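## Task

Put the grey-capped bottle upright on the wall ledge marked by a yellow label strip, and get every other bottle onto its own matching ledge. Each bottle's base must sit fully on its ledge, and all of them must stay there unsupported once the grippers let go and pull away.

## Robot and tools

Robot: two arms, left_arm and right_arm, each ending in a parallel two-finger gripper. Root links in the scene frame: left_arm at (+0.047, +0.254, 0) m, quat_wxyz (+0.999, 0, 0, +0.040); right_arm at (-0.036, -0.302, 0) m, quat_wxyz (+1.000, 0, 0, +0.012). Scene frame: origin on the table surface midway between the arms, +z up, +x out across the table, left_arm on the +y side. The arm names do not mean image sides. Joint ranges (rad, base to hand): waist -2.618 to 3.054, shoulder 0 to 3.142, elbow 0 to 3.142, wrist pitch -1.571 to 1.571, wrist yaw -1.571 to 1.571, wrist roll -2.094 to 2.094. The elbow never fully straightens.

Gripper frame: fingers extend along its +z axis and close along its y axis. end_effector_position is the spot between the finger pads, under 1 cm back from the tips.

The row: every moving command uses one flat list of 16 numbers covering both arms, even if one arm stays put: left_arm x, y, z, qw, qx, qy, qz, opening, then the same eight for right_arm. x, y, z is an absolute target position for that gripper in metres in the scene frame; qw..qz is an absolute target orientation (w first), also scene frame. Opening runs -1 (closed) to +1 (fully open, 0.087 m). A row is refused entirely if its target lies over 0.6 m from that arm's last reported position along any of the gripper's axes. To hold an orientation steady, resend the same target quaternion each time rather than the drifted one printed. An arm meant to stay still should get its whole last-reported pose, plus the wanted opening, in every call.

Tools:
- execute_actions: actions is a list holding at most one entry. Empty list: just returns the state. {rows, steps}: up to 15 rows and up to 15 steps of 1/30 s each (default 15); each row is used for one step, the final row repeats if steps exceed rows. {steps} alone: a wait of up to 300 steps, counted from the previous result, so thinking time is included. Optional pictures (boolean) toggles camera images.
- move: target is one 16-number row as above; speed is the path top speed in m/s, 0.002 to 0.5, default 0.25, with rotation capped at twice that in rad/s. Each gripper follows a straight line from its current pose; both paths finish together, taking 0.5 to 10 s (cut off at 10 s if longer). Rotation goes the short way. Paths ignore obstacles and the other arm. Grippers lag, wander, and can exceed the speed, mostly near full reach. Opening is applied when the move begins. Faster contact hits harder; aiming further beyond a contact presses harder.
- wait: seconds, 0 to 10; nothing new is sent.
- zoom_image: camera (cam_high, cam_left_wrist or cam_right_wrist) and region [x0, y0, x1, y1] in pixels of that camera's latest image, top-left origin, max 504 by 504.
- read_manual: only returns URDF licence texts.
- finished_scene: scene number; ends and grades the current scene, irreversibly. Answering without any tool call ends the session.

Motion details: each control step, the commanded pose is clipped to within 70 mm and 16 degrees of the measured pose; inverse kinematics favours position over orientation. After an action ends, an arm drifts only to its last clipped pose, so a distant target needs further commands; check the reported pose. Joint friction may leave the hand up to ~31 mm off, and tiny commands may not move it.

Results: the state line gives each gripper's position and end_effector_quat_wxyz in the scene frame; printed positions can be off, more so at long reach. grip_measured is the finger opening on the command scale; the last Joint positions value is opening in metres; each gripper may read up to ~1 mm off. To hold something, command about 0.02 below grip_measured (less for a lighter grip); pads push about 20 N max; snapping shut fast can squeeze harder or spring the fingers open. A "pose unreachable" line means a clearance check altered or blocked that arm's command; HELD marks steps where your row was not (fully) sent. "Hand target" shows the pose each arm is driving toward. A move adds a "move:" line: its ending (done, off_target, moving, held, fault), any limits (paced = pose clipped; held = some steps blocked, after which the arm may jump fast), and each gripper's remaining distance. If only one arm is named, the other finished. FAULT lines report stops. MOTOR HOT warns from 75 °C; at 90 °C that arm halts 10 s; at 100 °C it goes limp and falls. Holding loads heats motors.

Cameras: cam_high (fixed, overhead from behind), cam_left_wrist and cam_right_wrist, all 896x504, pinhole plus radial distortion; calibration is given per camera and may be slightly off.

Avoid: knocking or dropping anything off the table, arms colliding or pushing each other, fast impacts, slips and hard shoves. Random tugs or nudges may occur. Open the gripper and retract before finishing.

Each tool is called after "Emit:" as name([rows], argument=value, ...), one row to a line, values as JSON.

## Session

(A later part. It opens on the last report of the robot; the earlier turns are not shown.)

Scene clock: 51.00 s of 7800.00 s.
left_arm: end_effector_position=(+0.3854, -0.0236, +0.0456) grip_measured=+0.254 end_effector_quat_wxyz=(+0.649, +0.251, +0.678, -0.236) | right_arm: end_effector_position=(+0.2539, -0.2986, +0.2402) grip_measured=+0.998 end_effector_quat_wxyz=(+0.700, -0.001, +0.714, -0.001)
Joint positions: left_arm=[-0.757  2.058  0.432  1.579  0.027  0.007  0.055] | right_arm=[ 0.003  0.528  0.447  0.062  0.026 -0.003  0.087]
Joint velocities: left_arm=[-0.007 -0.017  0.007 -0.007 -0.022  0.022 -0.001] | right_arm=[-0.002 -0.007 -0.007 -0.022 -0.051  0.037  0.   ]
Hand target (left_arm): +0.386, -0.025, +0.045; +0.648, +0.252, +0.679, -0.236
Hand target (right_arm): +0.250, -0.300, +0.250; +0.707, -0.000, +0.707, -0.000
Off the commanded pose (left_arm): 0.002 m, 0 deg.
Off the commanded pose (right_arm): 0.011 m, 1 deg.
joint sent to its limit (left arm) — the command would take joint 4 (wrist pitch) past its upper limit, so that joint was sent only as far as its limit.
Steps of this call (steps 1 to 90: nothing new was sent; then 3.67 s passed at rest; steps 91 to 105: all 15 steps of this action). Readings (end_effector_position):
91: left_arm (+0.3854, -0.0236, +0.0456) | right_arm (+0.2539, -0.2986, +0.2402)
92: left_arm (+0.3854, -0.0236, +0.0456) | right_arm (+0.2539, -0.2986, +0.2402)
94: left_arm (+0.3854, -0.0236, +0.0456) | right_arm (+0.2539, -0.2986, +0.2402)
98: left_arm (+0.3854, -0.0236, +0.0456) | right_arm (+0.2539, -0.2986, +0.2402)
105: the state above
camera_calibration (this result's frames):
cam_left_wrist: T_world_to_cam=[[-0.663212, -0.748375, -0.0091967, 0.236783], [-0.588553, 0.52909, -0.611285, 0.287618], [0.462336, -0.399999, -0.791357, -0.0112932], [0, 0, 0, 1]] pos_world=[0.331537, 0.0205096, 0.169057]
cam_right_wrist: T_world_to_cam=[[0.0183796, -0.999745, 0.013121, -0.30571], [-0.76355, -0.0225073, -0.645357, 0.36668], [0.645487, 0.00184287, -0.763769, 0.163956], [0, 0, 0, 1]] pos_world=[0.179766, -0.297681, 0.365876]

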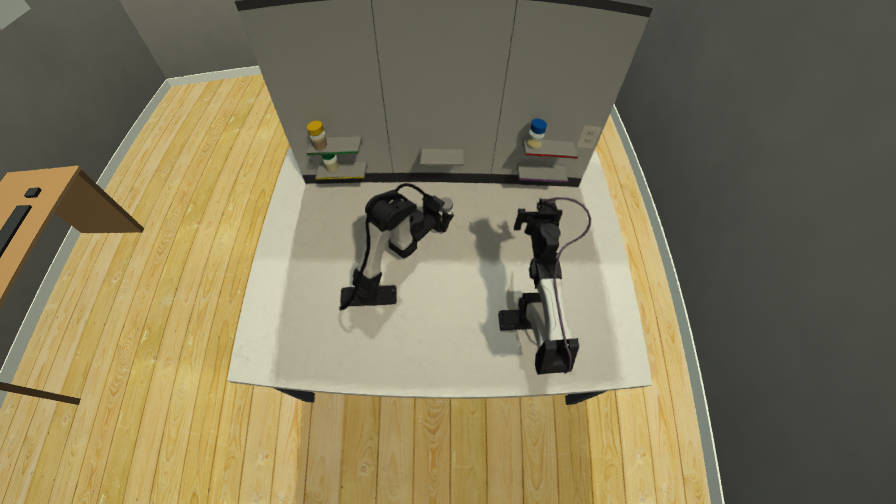

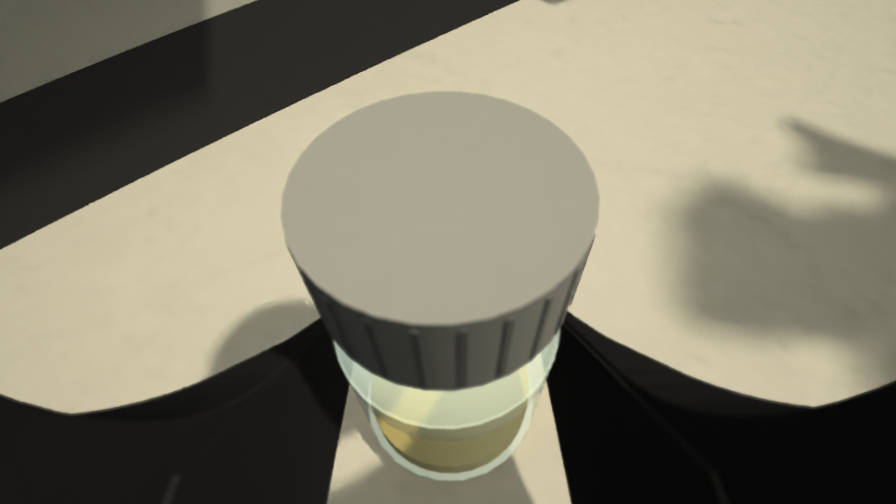

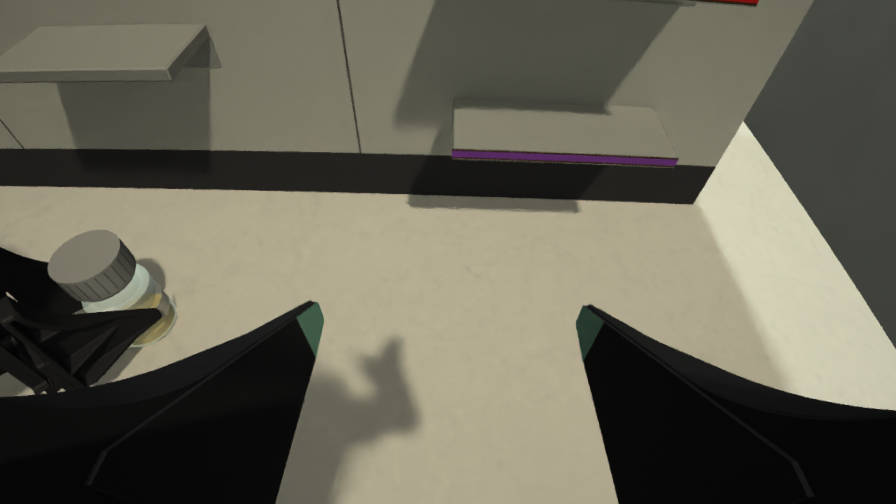

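Emit:
move(target=[0.40,0.0,0.13,0.66,0.245,0.67,-0.24,0.2,0.25,-0.3,0.25,0.707,0,0.707,0,1], speed=0.12)

Emit:
move(target=[0.41,0.333,0.19,0.69,0,0.724,0,0.2,0.25,-0.3,0.25,0.707,0,0.707,0,1], speed=0.2)

Scene clock: 53.90 s of 7800.00 s.
left_arm: end_effector_position=(+0.3925, +0.0035, +0.1075) grip_measured=+0.254 end_effector_quat_wxyz=(+0.638, +0.250, +0.690, -0.232) | right_arm: end_effector_position=(+0.2539, -0.2986, +0.2402) grip_measured=+0.998 end_effector_quat_wxyz=(+0.700, -0.001, +0.714, -0.001)
Joint positions: left_arm=[-0.66   1.644  0.432  1.133  0.116  0.007  0.055] | right_arm=[ 0.003  0.528  0.447  0.062  0.026 -0.003  0.087]
Joint velocities: left_arm=[-0.007  0.007 -0.002 -0.007 -0.022 -0.037  0.001] | right_arm=[ 0.002  0.017  0.002  0.022  0.022 -0.051 -0.001]
Hand target (left_arm): +0.399, +0.001, +0.130; +0.659, +0.245, +0.669, -0.239
Hand target (right_arm): +0.250, -0.300, +0.250; +0.707, -0.000, +0.707, -0.000
Off the commanded pose (left_arm): 0.024 m, 4 deg.
Off the commanded pose (right_arm): 0.011 m, 1 deg.
move: off_target (left_arm, right_arm)
camera_calibration (this result's frames):
cam_left_wrist: T_world_to_cam=[[-0.657503, -0.753452, -0.00071266, 0.2592], [-0.60998, 0.532856, -0.586505, 0.321011], [0.442283, -0.385194, -0.809945, 0.055041], [0, 0, 0, 1]] pos_world=[0.341892, 0.0454434, 0.23304]
cam_right_wrist: T_world_to_cam=[[0.0183796, -0.999745, 0.013121, -0.30571], [-0.76355, -0.0225073, -0.645357, 0.36668], [0.645487, 0.00184287, -0.763769, 0.163956], [0, 0, 0, 1]] pos_world=[0.179766, -0.297681, 0.365876]

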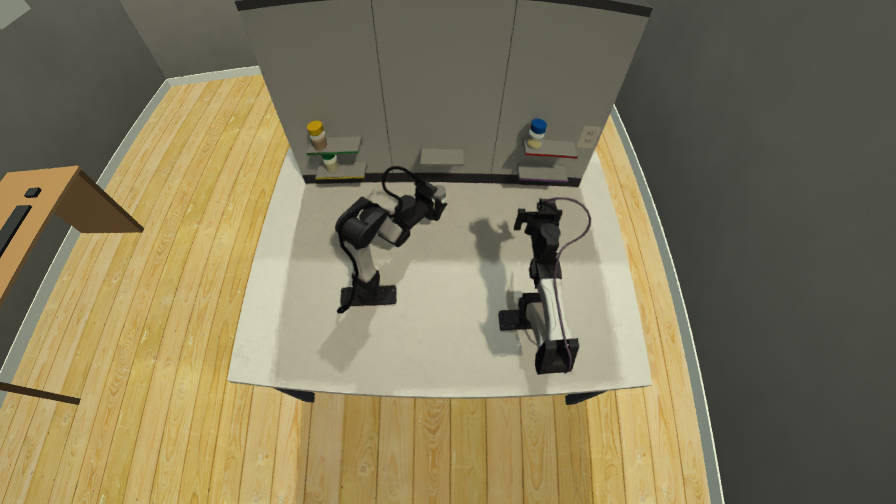

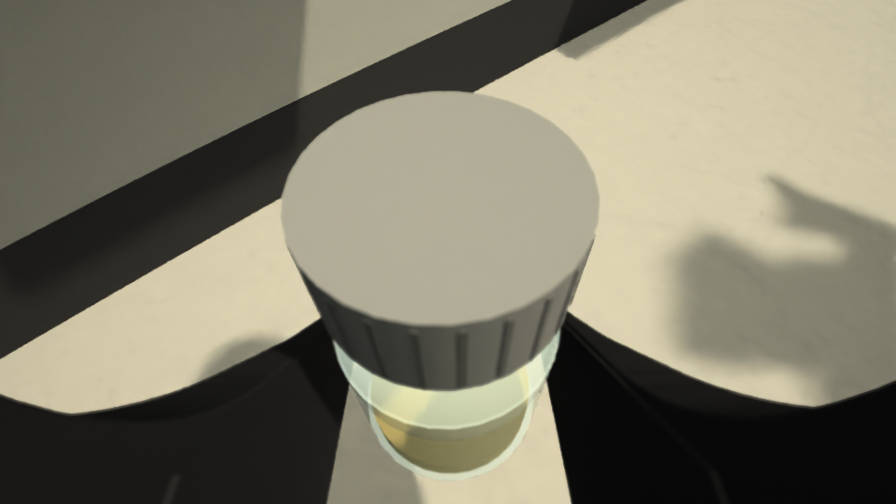

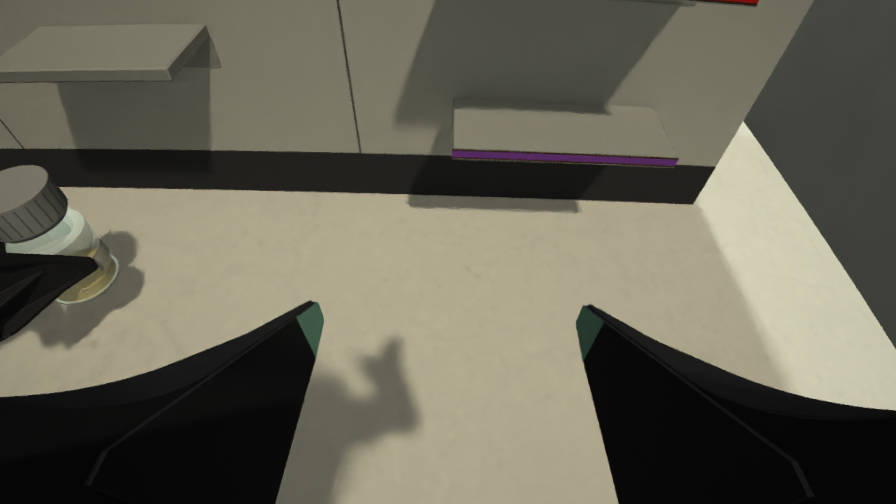

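Scene clock: 56.17 s of 7800.00 s.
left_arm: end_effector_position=(+0.4064, +0.3307, +0.1788) grip_measured=+0.254 end_effector_quat_wxyz=(+0.683, -0.005, +0.731, -0.000) | right_arm: end_effector_position=(+0.2539, -0.2986, +0.2402) grip_measured=+0.998 end_effector_quat_wxyz=(+0.700, -0.001, +0.714, -0.001)
Joint positions: left_arm=[0.307 1.107 0.407 0.627 0.379 0.02  0.055] | right_arm=[ 0.003  0.528  0.447  0.062  0.026 -0.003  0.087]
Joint velocities: left_arm=[ 0.002 -0.037 -0.002  0.007 -0.051 -0.022  0.001] | right_arm=[-0.017 -0.002  0.002 -0.022 -0.022 -0.051  0.   ]
Hand target (left_arm): +0.411, +0.333, +0.190; +0.692, +0.002, +0.722, +0.002
Hand target (right_arm): +0.250, -0.300, +0.250; +0.707, -0.000, +0.707, -0.000
Off the commanded pose (left_arm): 0.012 m, 1 deg.
Off the commanded pose (right_arm): 0.011 m, 1 deg.
move: off_target (left_arm, right_arm)
camera_calibration (this result's frames):
cam_left_wrist: T_world_to_cam=[[-0.0138655, -0.999894, 0.00455109, 0.333924], [-0.803915, 0.00844114, -0.594684, 0.450662], [0.594583, -0.0119043, -0.803946, 0.046276], [0, 0, 0, 1]] pos_world=[0.339409, 0.330635, 0.303685]
cam_right_wrist: T_world_to_cam=[[0.0183796, -0.999745, 0.013121, -0.30571], [-0.76355, -0.0225073, -0.645357, 0.36668], [0.645487, 0.00184287, -0.763769, 0.163956], [0, 0, 0, 1]] pos_world=[0.179766, -0.297681, 0.365876]

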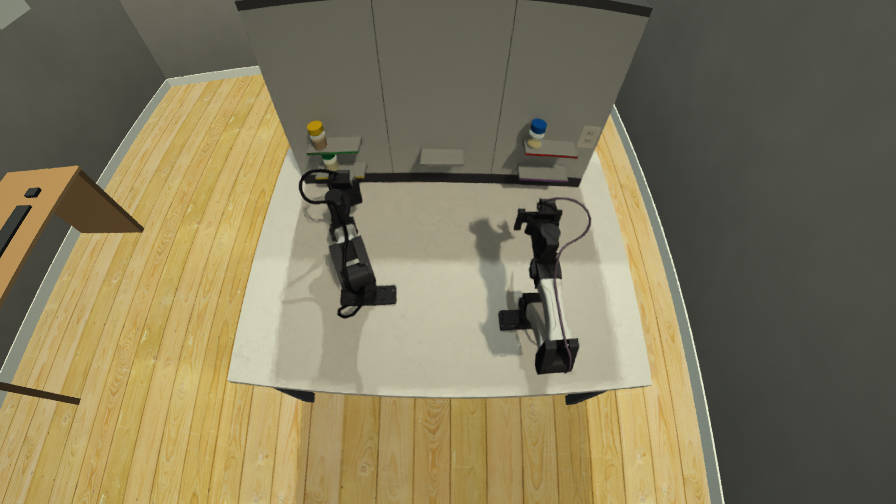

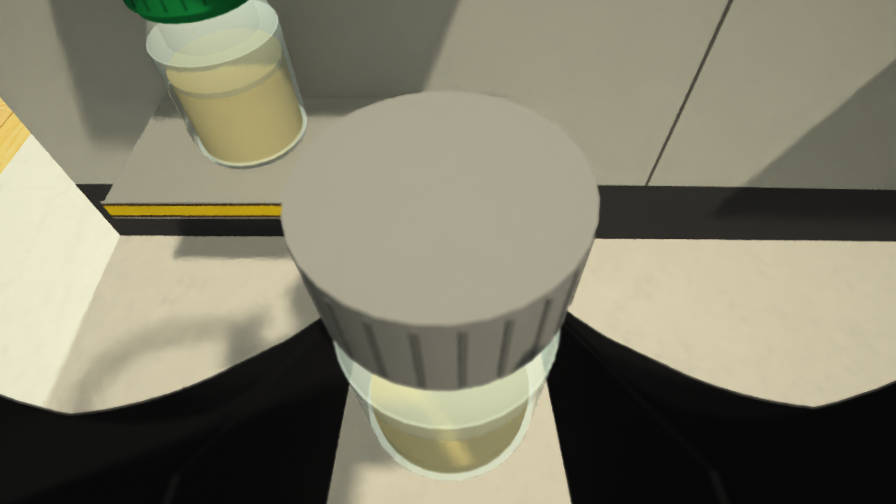

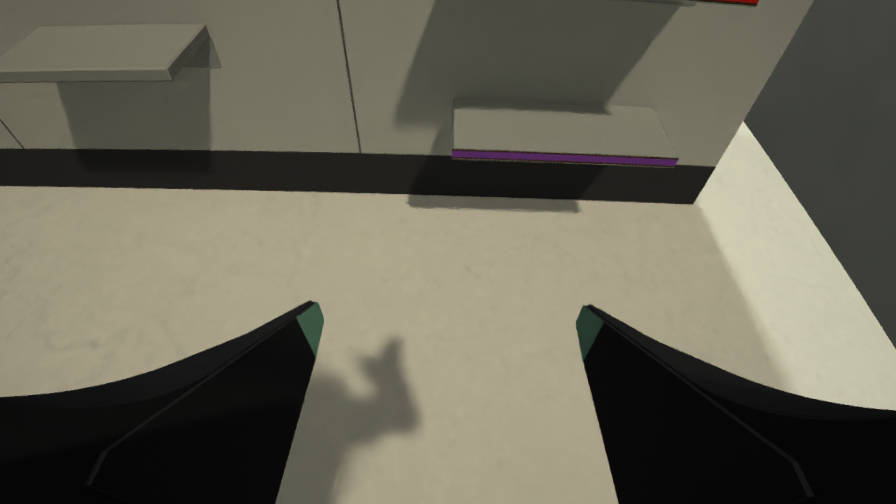

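Emit:
move(target=[0.46,0.342,0.195,0.69,0,0.724,0,0.2,0.25,-0.3,0.25,0.707,0,0.707,0,1], speed=0.08)

Scene clock: 59.13 s of 7800.00 s.
left_arm: end_effector_position=(+0.4502, +0.3406, +0.1801) grip_measured=+0.254 end_effector_quat_wxyz=(+0.673, -0.005, +0.739, -0.006) | right_arm: end_effector_position=(+0.2539, -0.2986, +0.2402) grip_measured=+0.998 end_effector_quat_wxyz=(+0.700, -0.001, +0.714, -0.001)
Joint positions: left_arm=[0.283 1.322 0.568 0.653 0.364 0.02  0.055] | right_arm=[ 0.003  0.528  0.447  0.062  0.026 -0.003  0.087]
Joint velocities: left_arm=[ 0.022  0.002  0.002 -0.007 -0.051 -0.037  0.   ] | right_arm=[ 0.017  0.022 -0.002 -0.022 -0.051  0.022 -0.   ]
Hand target (left_arm): +0.459, +0.342, +0.195; +0.690, -0.000, +0.724, -0.000
Hand target (right_arm): +0.250, -0.300, +0.250; +0.707, -0.000, +0.707, -0.000
Off the commanded pose (left_arm): 0.018 m, 3 deg.
Off the commanded pose (right_arm): 0.011 m, 1 deg.
move: off_target (left_arm, right_arm)
camera_calibration (this result's frames):
cam_left_wrist: T_world_to_cam=[[-0.0224608, -0.999654, 0.0136744, 0.346597], [-0.818848, 0.0105477, -0.573914, 0.488907], [0.573571, -0.0240878, -0.818802, 0.0376907], [0, 0, 0, 1]] pos_world=[0.386507, 0.342228, 0.306712]
cam_right_wrist: T_world_to_cam=[[0.0183796, -0.999745, 0.013121, -0.30571], [-0.76355, -0.0225073, -0.645357, 0.36668], [0.645487, 0.00184287, -0.763769, 0.163956], [0, 0, 0, 1]] pos_world=[0.179766, -0.297681, 0.365876]

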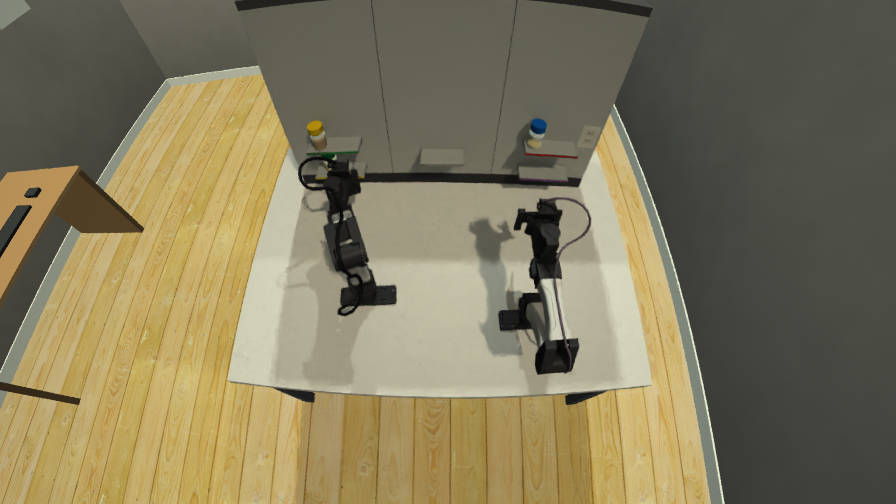

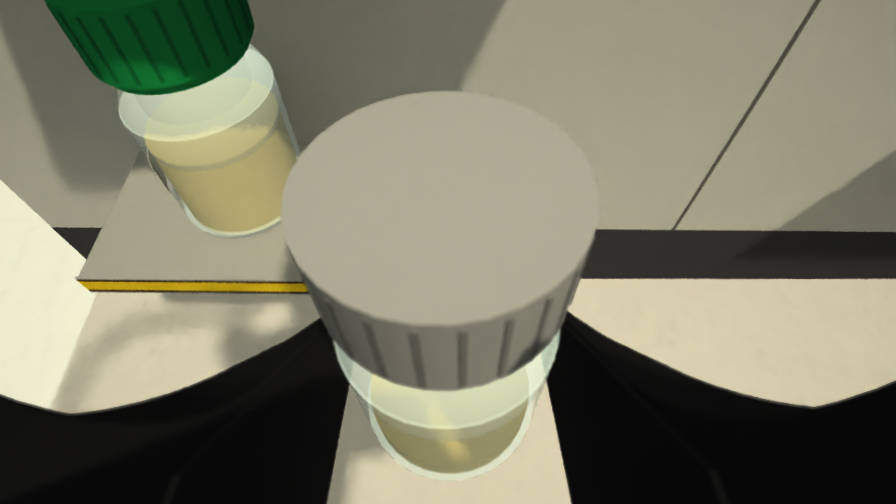

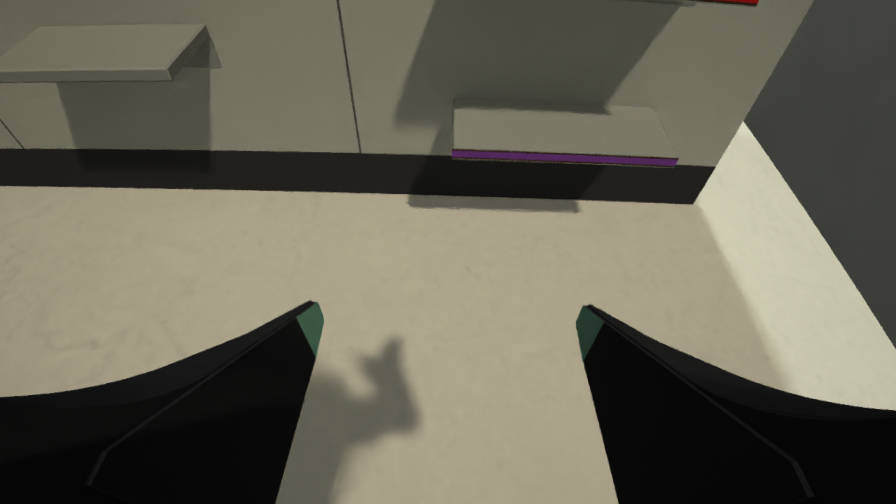

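Emit:
move(target=[0.50,0.342,0.19,0.69,0,0.724,0,0.2,0.25,-0.3,0.25,0.707,0,0.707,0,1], speed=0.05)

Scene clock: 61.80 s of 7800.00 s.
left_arm: end_effector_position=(+0.4890, +0.3385, +0.1772) grip_measured=+0.248 end_effector_quat_wxyz=(+0.674, -0.000, +0.739, -0.010) | right_arm: end_effector_position=(+0.2539, -0.2986, +0.2402) grip_measured=+0.998 end_effector_quat_wxyz=(+0.700, -0.001, +0.714, -0.001)
Joint positions: left_arm=[0.235 1.486 0.684 0.706 0.329 0.016 0.055] | right_arm=[ 0.003  0.528  0.447  0.062  0.026 -0.003  0.087]
Joint velocities: left_arm=[-0.017  0.002  0.012  0.051  0.022  0.007 -0.   ] | right_arm=[ 0.007 -0.007 -0.022 -0.037 -0.037 -0.066 -0.001]
Hand target (left_arm): +0.499, +0.341, +0.190; +0.690, -0.000, +0.724, -0.001
Hand target (right_arm): +0.250, -0.300, +0.250; +0.707, -0.000, +0.707, -0.000
Off the commanded pose (left_arm): 0.017 m, 3 deg.
Off the commanded pose (right_arm): 0.011 m, 1 deg.
move: off_target (left_arm, right_arm)
camera_calibration (this result's frames):
cam_left_wrist: T_world_to_cam=[[-0.0352994, -0.999295, 0.0127642, 0.351735], [-0.817667, 0.0215353, -0.575288, 0.514929], [0.574608, -0.0307442, -0.817851, 0.0145862], [0, 0, 0, 1]] pos_world=[0.425075, 0.340846, 0.303672]
cam_right_wrist: T_world_to_cam=[[0.0183796, -0.999745, 0.013121, -0.30571], [-0.76355, -0.0225073, -0.645357, 0.36668], [0.645487, 0.00184287, -0.763769, 0.163956], [0, 0, 0, 1]] pos_world=[0.179766, -0.297681, 0.365876]

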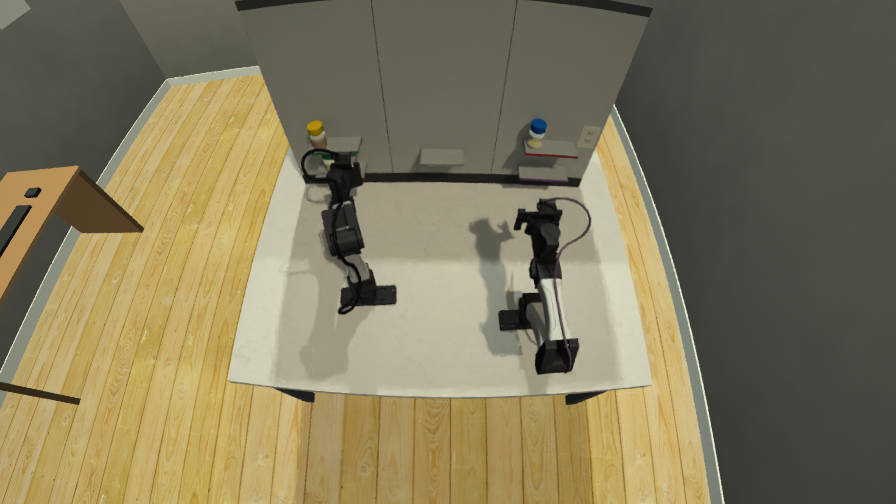

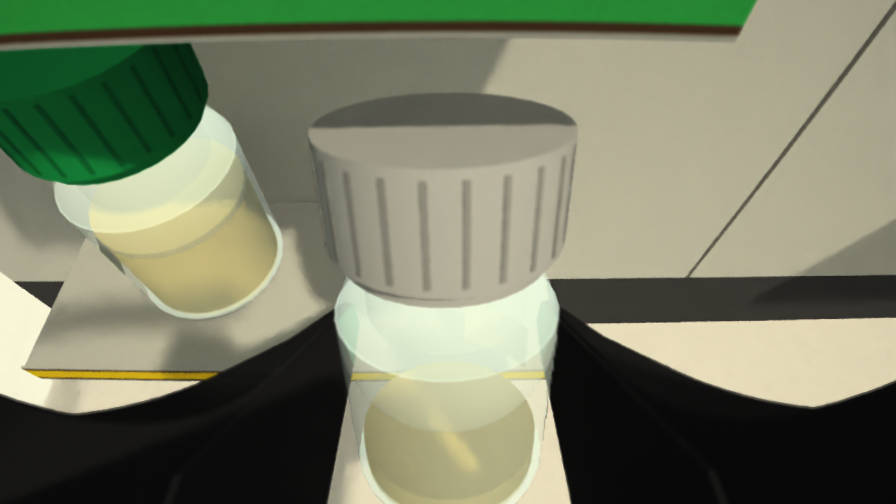

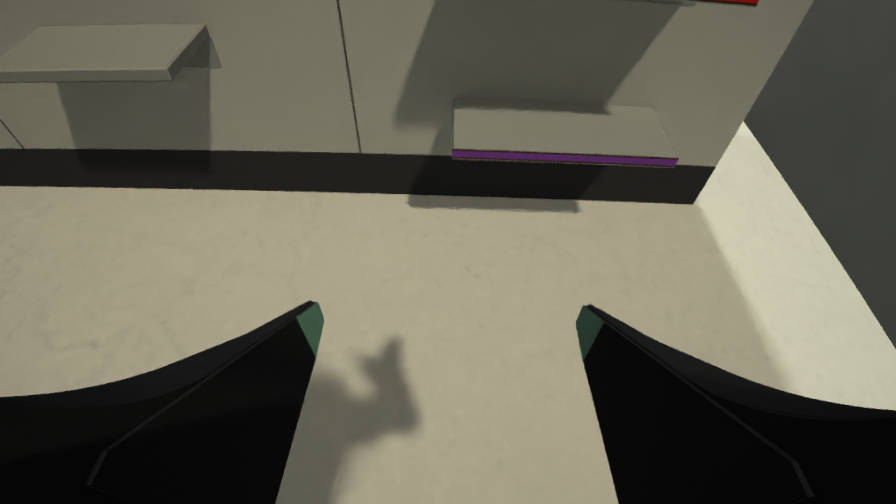

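Emit:
move(target=[0.43,0.33,0.18,0.69,0,0.724,0,0.2,0.25,-0.3,0.25,0.707,0,0.707,0,1], speed=0.06)

Emit:
move(target=[0.45,0.31,0.075,0.69,0,0.724,0,0.2,0.25,-0.3,0.25,0.707,0,0.707,0,1], speed=0.08)

Scene clock: 67.17 s of 7800.00 s.
left_arm: end_effector_position=(+0.4347, +0.3302, +0.1755) grip_measured=+0.248 end_effector_quat_wxyz=(+0.681, -0.004, +0.732, -0.002) | right_arm: end_effector_position=(+0.2539, -0.2986, +0.2402) grip_measured=+0.998 end_effector_quat_wxyz=(+0.700, -0.001, +0.714, -0.001)
Joint positions: left_arm=[0.261 1.255 0.477 0.702 0.337 0.016 0.055] | right_arm=[ 0.003  0.528  0.447  0.062  0.026 -0.003  0.087]
Joint velocities: left_arm=[-0.012  0.012 -0.007  0.125 -0.022  0.037 -0.001] | right_arm=[ 0.012 -0.027  0.007  0.037 -0.066 -0.007  0.001]
Hand target (left_arm): +0.430, +0.330, +0.180; +0.690, +0.000, +0.724, +0.000
Hand target (right_arm): +0.250, -0.300, +0.250; +0.707, -0.000, +0.707, -0.000
Off the commanded pose (left_arm): 0.006 m, 1 deg.
Off the commanded pose (right_arm): 0.011 m, 1 deg.
After step 90, 1.07 s passed at rest.
move: off_target (right_arm)
camera_calibration (this result's frames):
cam_left_wrist: T_world_to_cam=[[-0.0179191, -0.999821, 0.00606101, 0.335275], [-0.806006, 0.0108579, -0.591807, 0.471115], [0.591635, -0.0154899, -0.806057, 0.0296293], [0, 0, 0, 1]] pos_world=[0.3682, 0.330558, 0.30066]
cam_right_wrist: T_world_to_cam=[[0.0183796, -0.999745, 0.013121, -0.30571], [-0.76355, -0.0225073, -0.645357, 0.36668], [0.645487, 0.00184287, -0.763769, 0.163956], [0, 0, 0, 1]] pos_world=[0.179766, -0.297681, 0.365876]

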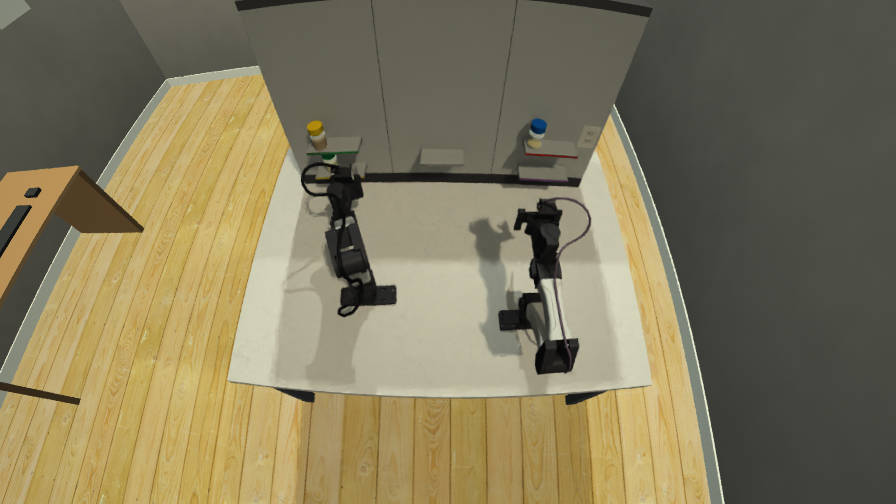

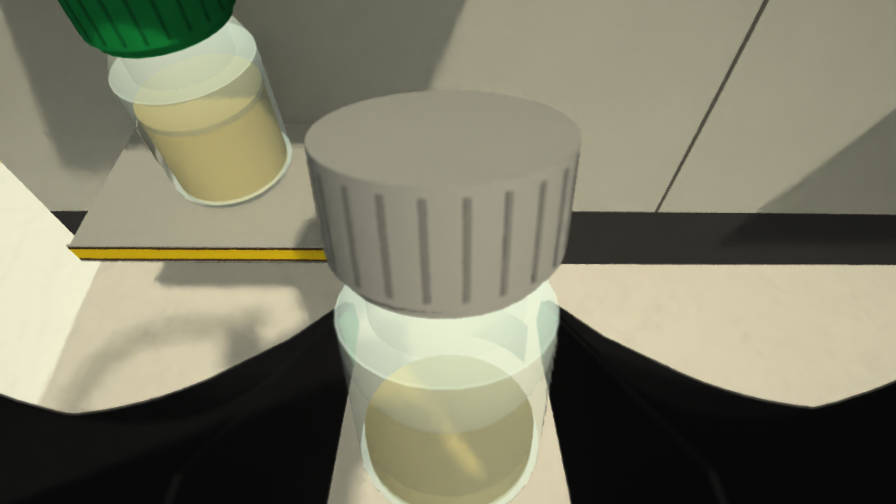

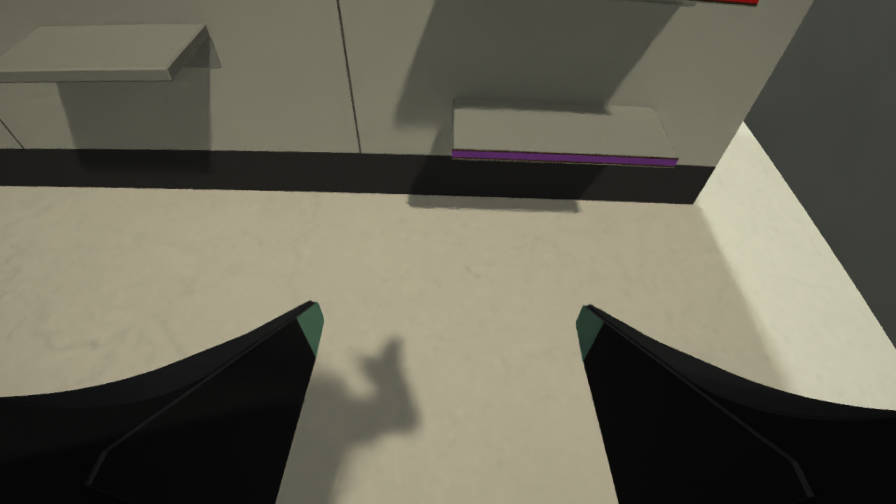

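Scene clock: 69.03 s of 7800.00 s.
left_arm: end_effector_position=(+0.4534, +0.3126, +0.0763) grip_measured=+0.248 end_effector_quat_wxyz=(+0.686, +0.002, +0.728, -0.001) | right_arm: end_effector_position=(+0.2539, -0.2986, +0.2402) grip_measured=+0.998 end_effector_quat_wxyz=(+0.700, -0.001, +0.714, -0.001)
Joint positions: left_arm=[0.17  1.807 0.341 1.404 0.253 0.016 0.055] | right_arm=[ 0.003  0.528  0.447  0.062  0.026 -0.003  0.087]
Joint velocities: left_arm=[-0.022  0.002 -0.007 -0.022 -0.007 -0.022  0.001] | right_arm=[-0.007  0.002 -0.012  0.007 -0.022 -0.007 -0.001]
Hand target (left_arm): +0.450, +0.310, +0.075; +0.689, -0.000, +0.724, -0.001
Hand target (right_arm): +0.250, -0.300, +0.250; +0.707, -0.000, +0.707, -0.000
Off the commanded pose (left_arm): 0.004 m, 1 deg.
Off the commanded pose (right_arm): 0.011 m, 1 deg.
move: off_target (right_arm)
camera_calibration (this result's frames):
cam_left_wrist: T_world_to_cam=[[-0.0249932, -0.99968, -0.00394969, 0.322575], [-0.798628, 0.0223428, -0.601411, 0.421429], [0.601306, -0.0118769, -0.79893, -0.0677526], [0, 0, 0, 1]] pos_world=[0.385367, 0.312251, 0.200597]
cam_right_wrist: T_world_to_cam=[[0.0183796, -0.999745, 0.013121, -0.30571], [-0.76355, -0.0225073, -0.645357, 0.36668], [0.645487, 0.00184287, -0.763769, 0.163956], [0, 0, 0, 1]] pos_world=[0.179766, -0.297681, 0.365876]

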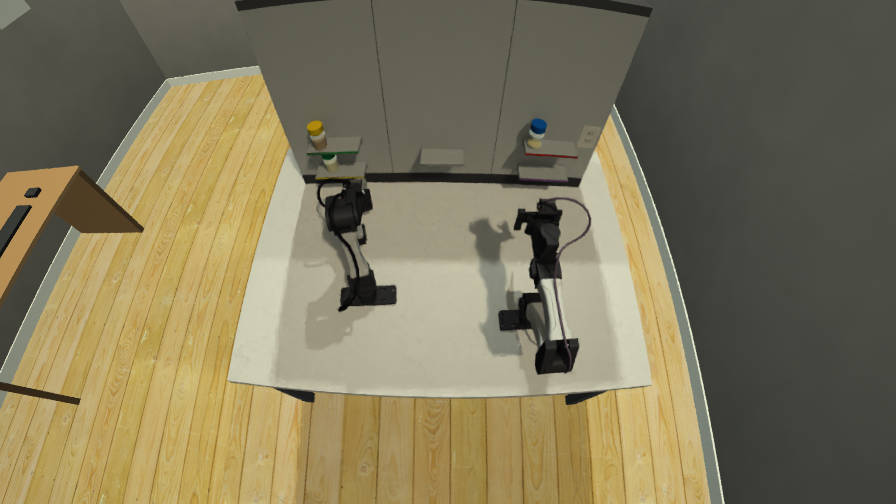

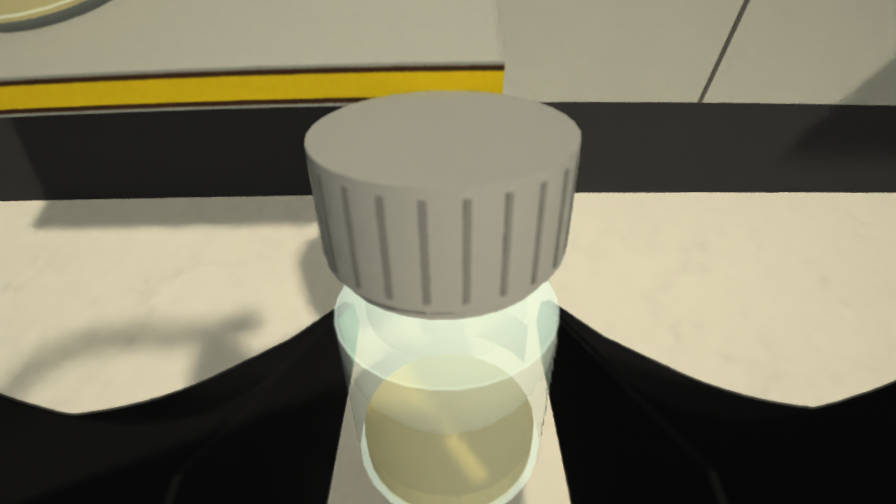

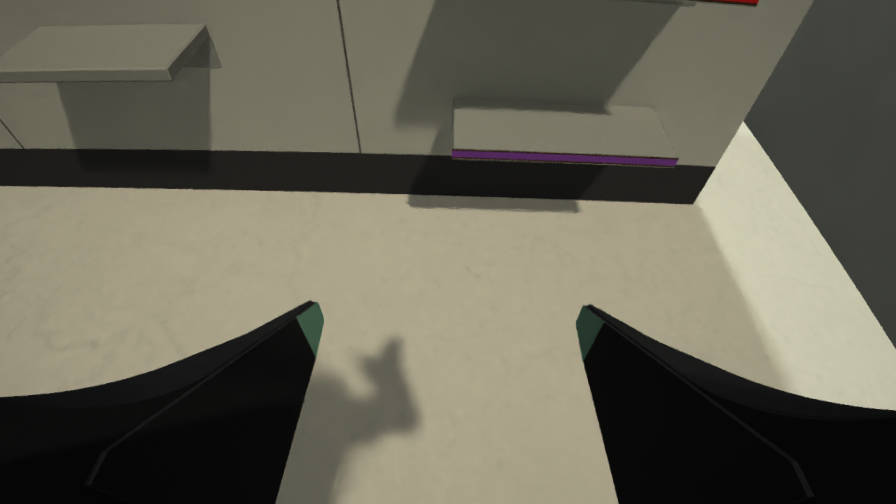

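Emit:
move(target=[0.445,0.31,0.052,0.69,0,0.724,0,0.2,0.25,-0.3,0.25,0.707,0,0.707,0,1], speed=0.03)

Emit:
move(target=[0.42,0.31,0.043,0.69,0,0.724,0,0.21,0.25,-0.3,0.25,0.707,0,0.707,0,1], speed=0.03)

Scene clock: 71.80 s of 7800.00 s.
left_arm: end_effector_position=(+0.4497, +0.3117, +0.0545) grip_measured=+0.248 end_effector_quat_wxyz=(+0.682, +0.001, +0.731, -0.002) | right_arm: end_effector_position=(+0.2539, -0.2986, +0.2402) grip_measured=+0.998 end_effector_quat_wxyz=(+0.700, -0.001, +0.714, -0.001)
Joint positions: left_arm=[0.17  1.929 0.323 1.534 0.253 0.016 0.055] | right_arm=[ 0.003  0.528  0.447  0.062  0.026 -0.003  0.087]
Joint velocities: left_arm=[-0.012  0.002 -0.012  0.007 -0.007  0.007 -0.   ] | right_arm=[ 0.012 -0.002  0.007  0.022 -0.007 -0.051 -0.001]
Hand target (left_arm): +0.445, +0.310, +0.052; +0.683, +0.000, +0.730, -0.001
Hand target (right_arm): +0.250, -0.300, +0.250; +0.707, -0.000, +0.707, -0.000
Off the commanded pose (left_arm): 0.006 m, 1 deg.
Off the commanded pose (right_arm): 0.011 m, 1 deg.
joint sent to its limit (left arm) — the command would take joint 4 (wrist pitch) past its upper limit, so that joint was sent only as far as its limit.
move: off_target (right_arm)
camera_calibration (this result's frames):
cam_left_wrist: T_world_to_cam=[[-0.0246391, -0.999696, -0.000973542, 0.321208], [-0.80504, 0.0204189, -0.592868, 0.408429], [0.592708, -0.013824, -0.805299, -0.078128], [0, 0, 0, 1]] pos_world=[0.383023, 0.311691, 0.179541]
cam_right_wrist: T_world_to_cam=[[0.0183796, -0.999745, 0.013121, -0.30571], [-0.76355, -0.0225073, -0.645357, 0.36668], [0.645487, 0.00184287, -0.763769, 0.163956], [0, 0, 0, 1]] pos_world=[0.179766, -0.297681, 0.365876]

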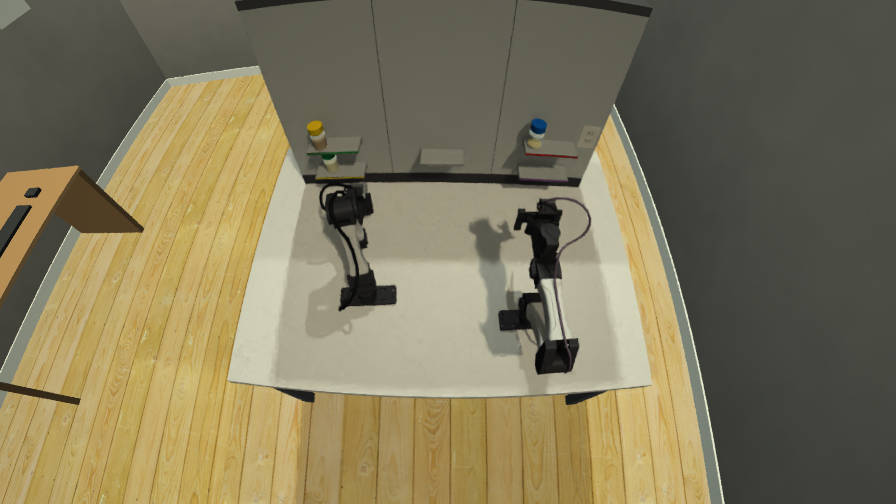

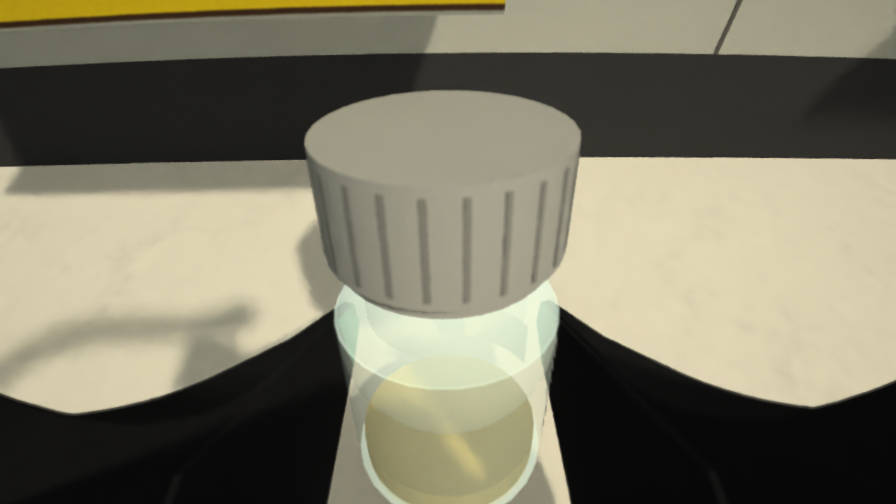

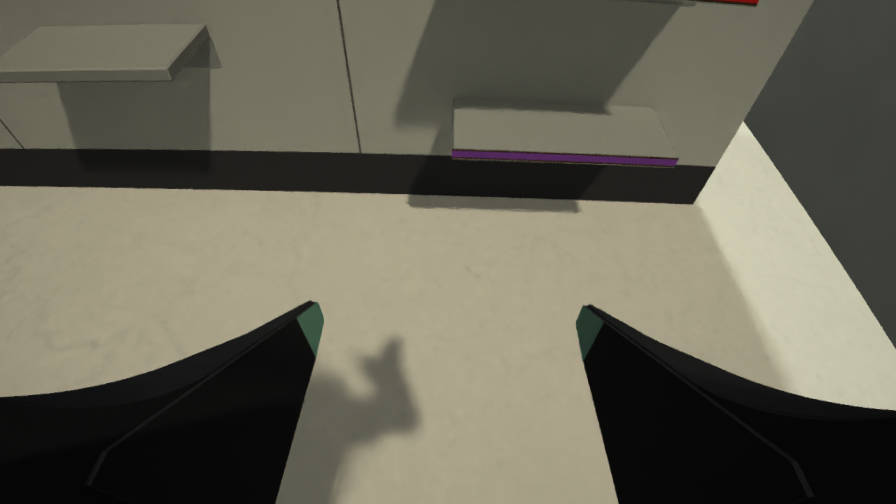

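Scene clock: 73.10 s of 7800.00 s.
left_arm: end_effector_position=(+0.4302, +0.3108, +0.0486) grip_measured=+0.248 end_effector_quat_wxyz=(+0.676, -0.000, +0.737, -0.001) | right_arm: end_effector_position=(+0.2539, -0.2986, +0.2402) grip_measured=+0.998 end_effector_quat_wxyz=(+0.700, -0.001, +0.714, -0.001)
Joint positions: left_arm=[0.185 1.918 0.25  1.579 0.265 0.022 0.055] | right_arm=[ 0.003  0.528  0.447  0.062  0.026 -0.003  0.087]
Joint velocities: left_arm=[-0.002  0.022 -0.007 -0.066 -0.022 -0.022  0.   ] | right_arm=[ 0.022  0.017  0.007 -0.066  0.007 -0.037  0.001]
Hand target (left_arm): +0.421, +0.310, +0.043; +0.667, +0.001, +0.745, -0.002
Hand target (right_arm): +0.250, -0.300, +0.250; +0.707, -0.000, +0.707, -0.000
Off the commanded pose (left_arm): 0.012 m, 2 deg.
Off the commanded pose (right_arm): 0.011 m, 1 deg.
joint sent to its limit (left arm) — the command would take joint 4 (wrist pitch) past its upper limit, so that joint was sent only as far as its limit.
move: off_target (left_arm, right_arm)
camera_calibration (this result's frames):
cam_left_wrist: T_world_to_cam=[[-0.0224271, -0.999748, -0.00124117, 0.318852], [-0.814875, 0.0189991, -0.579326, 0.39331], [0.579203, -0.0119812, -0.815095, -0.0655985], [0, 0, 0, 1]] pos_world=[0.365644, 0.310513, 0.174781]
cam_right_wrist: T_world_to_cam=[[0.0183796, -0.999745, 0.013121, -0.30571], [-0.76355, -0.0225073, -0.645357, 0.36668], [0.645487, 0.00184287, -0.763769, 0.163956], [0, 0, 0, 1]] pos_world=[0.179766, -0.297681, 0.365876]

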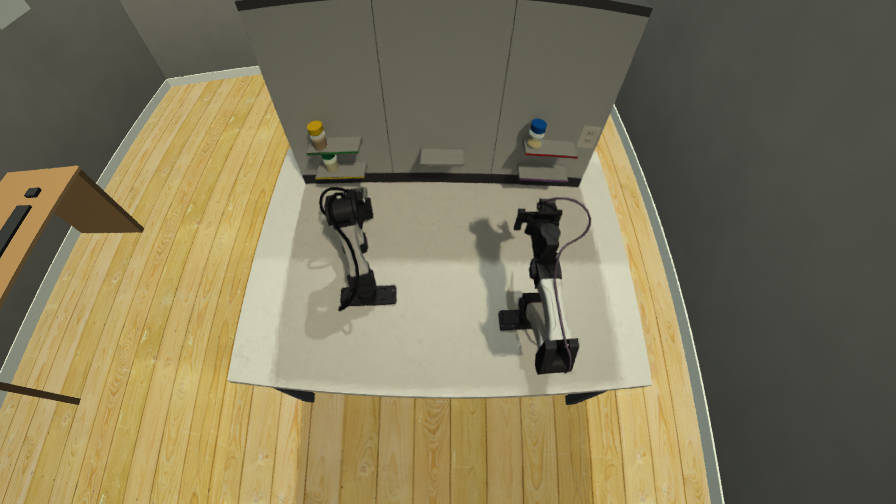

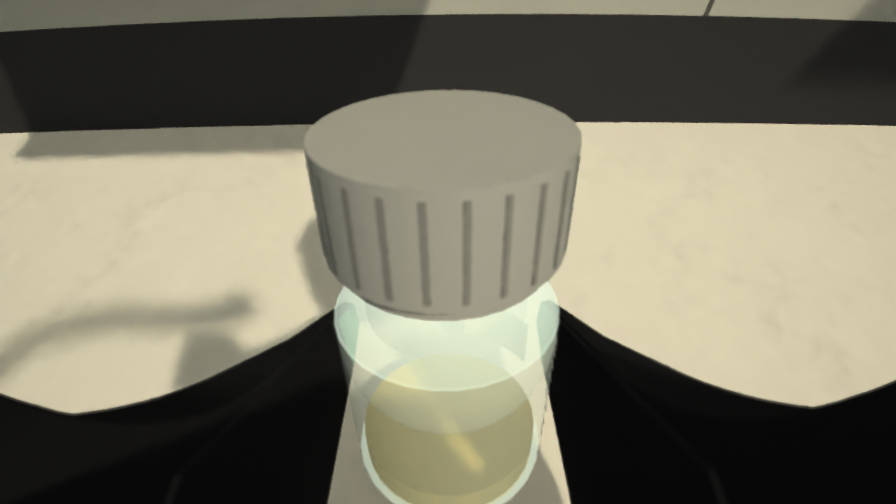

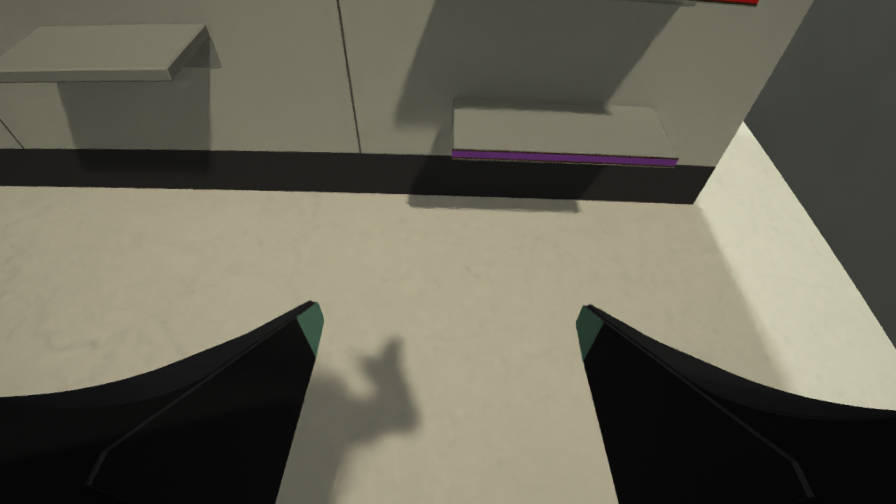

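Emit:
move(target=[0.445,0.31,0.028,0.69,0,0.724,0,0.21,0.25,-0.3,0.25,0.707,0,0.707,0,1], speed=0.02)

Scene clock: 76.83 s of 7800.00 s.
left_arm: end_effector_position=(+0.4459, +0.3117, +0.0481) grip_measured=+0.248 end_effector_quat_wxyz=(+0.681, +0.004, +0.733, -0.002) | right_arm: end_effector_position=(+0.2539, -0.2986, +0.2402) grip_measured=+0.998 end_effector_quat_wxyz=(+0.700, -0.001, +0.714, -0.001)
Joint positions: left_arm=[0.176 1.964 0.31  1.579 0.264 0.023 0.055] | right_arm=[ 0.003  0.528  0.447  0.062  0.026 -0.003  0.087]
Joint velocities: left_arm=[ 0.002  0.007  0.002  0.081  0.022 -0.037 -0.   ] | right_arm=[-0.002 -0.012  0.012 -0.007  0.081  0.007 -0.   ]
Hand target (left_arm): +0.444, +0.310, +0.029; +0.663, +0.002, +0.749, -0.003
Hand target (right_arm): +0.250, -0.300, +0.250; +0.707, -0.000, +0.707, -0.000
Off the commanded pose (left_arm): 0.020 m, 2 deg.
Off the commanded pose (right_arm): 0.011 m, 1 deg.
joint sent to its limit (left arm) — the command would take joint 4 (wrist pitch) past its upper limit, so that joint was sent only as far as its limit.
move: off_target (left_arm, right_arm)
camera_calibration (this result's frames):
cam_left_wrist: T_world_to_cam=[[-0.030448, -0.999518, -0.00602721, 0.323815], [-0.806711, 0.028134, -0.590276, 0.399834], [0.590161, -0.0131105, -0.807179, -0.0800105], [0, 0, 0, 1]] pos_world=[0.379629, 0.311361, 0.173381]
cam_right_wrist: T_world_to_cam=[[0.0183796, -0.999745, 0.013121, -0.30571], [-0.76355, -0.0225073, -0.645357, 0.36668], [0.645487, 0.00184287, -0.763769, 0.163956], [0, 0, 0, 1]] pos_world=[0.179766, -0.297681, 0.365876]

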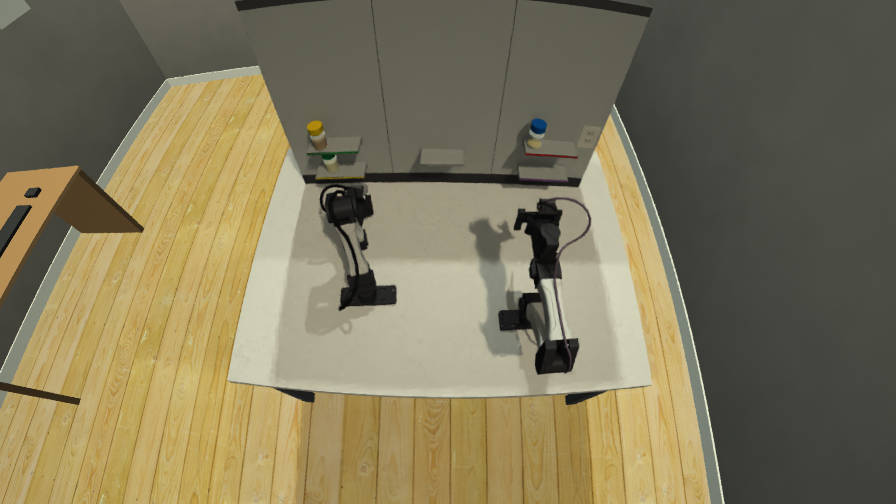

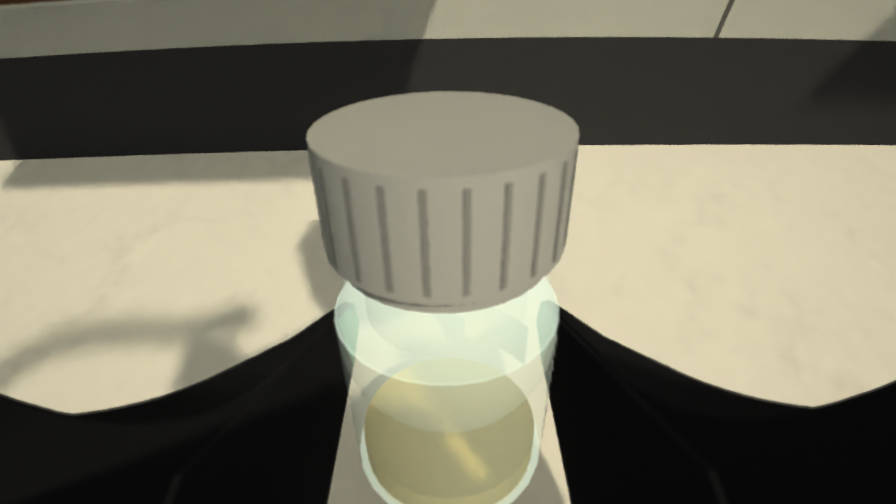

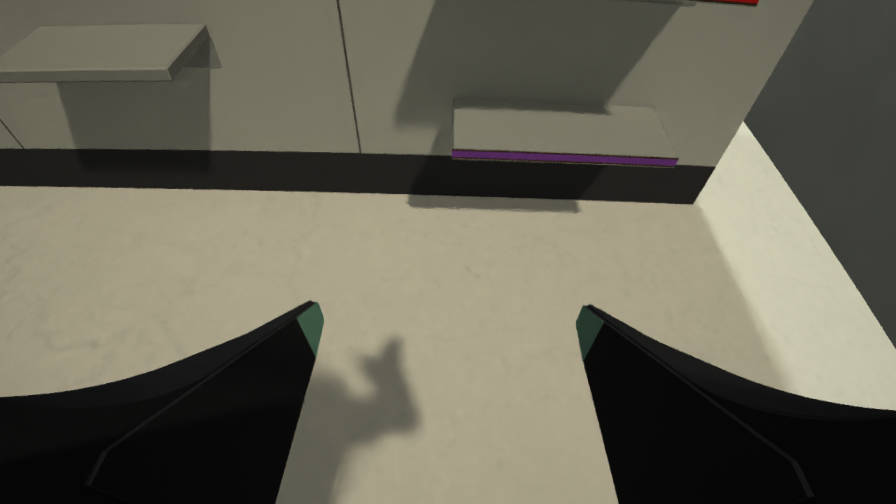

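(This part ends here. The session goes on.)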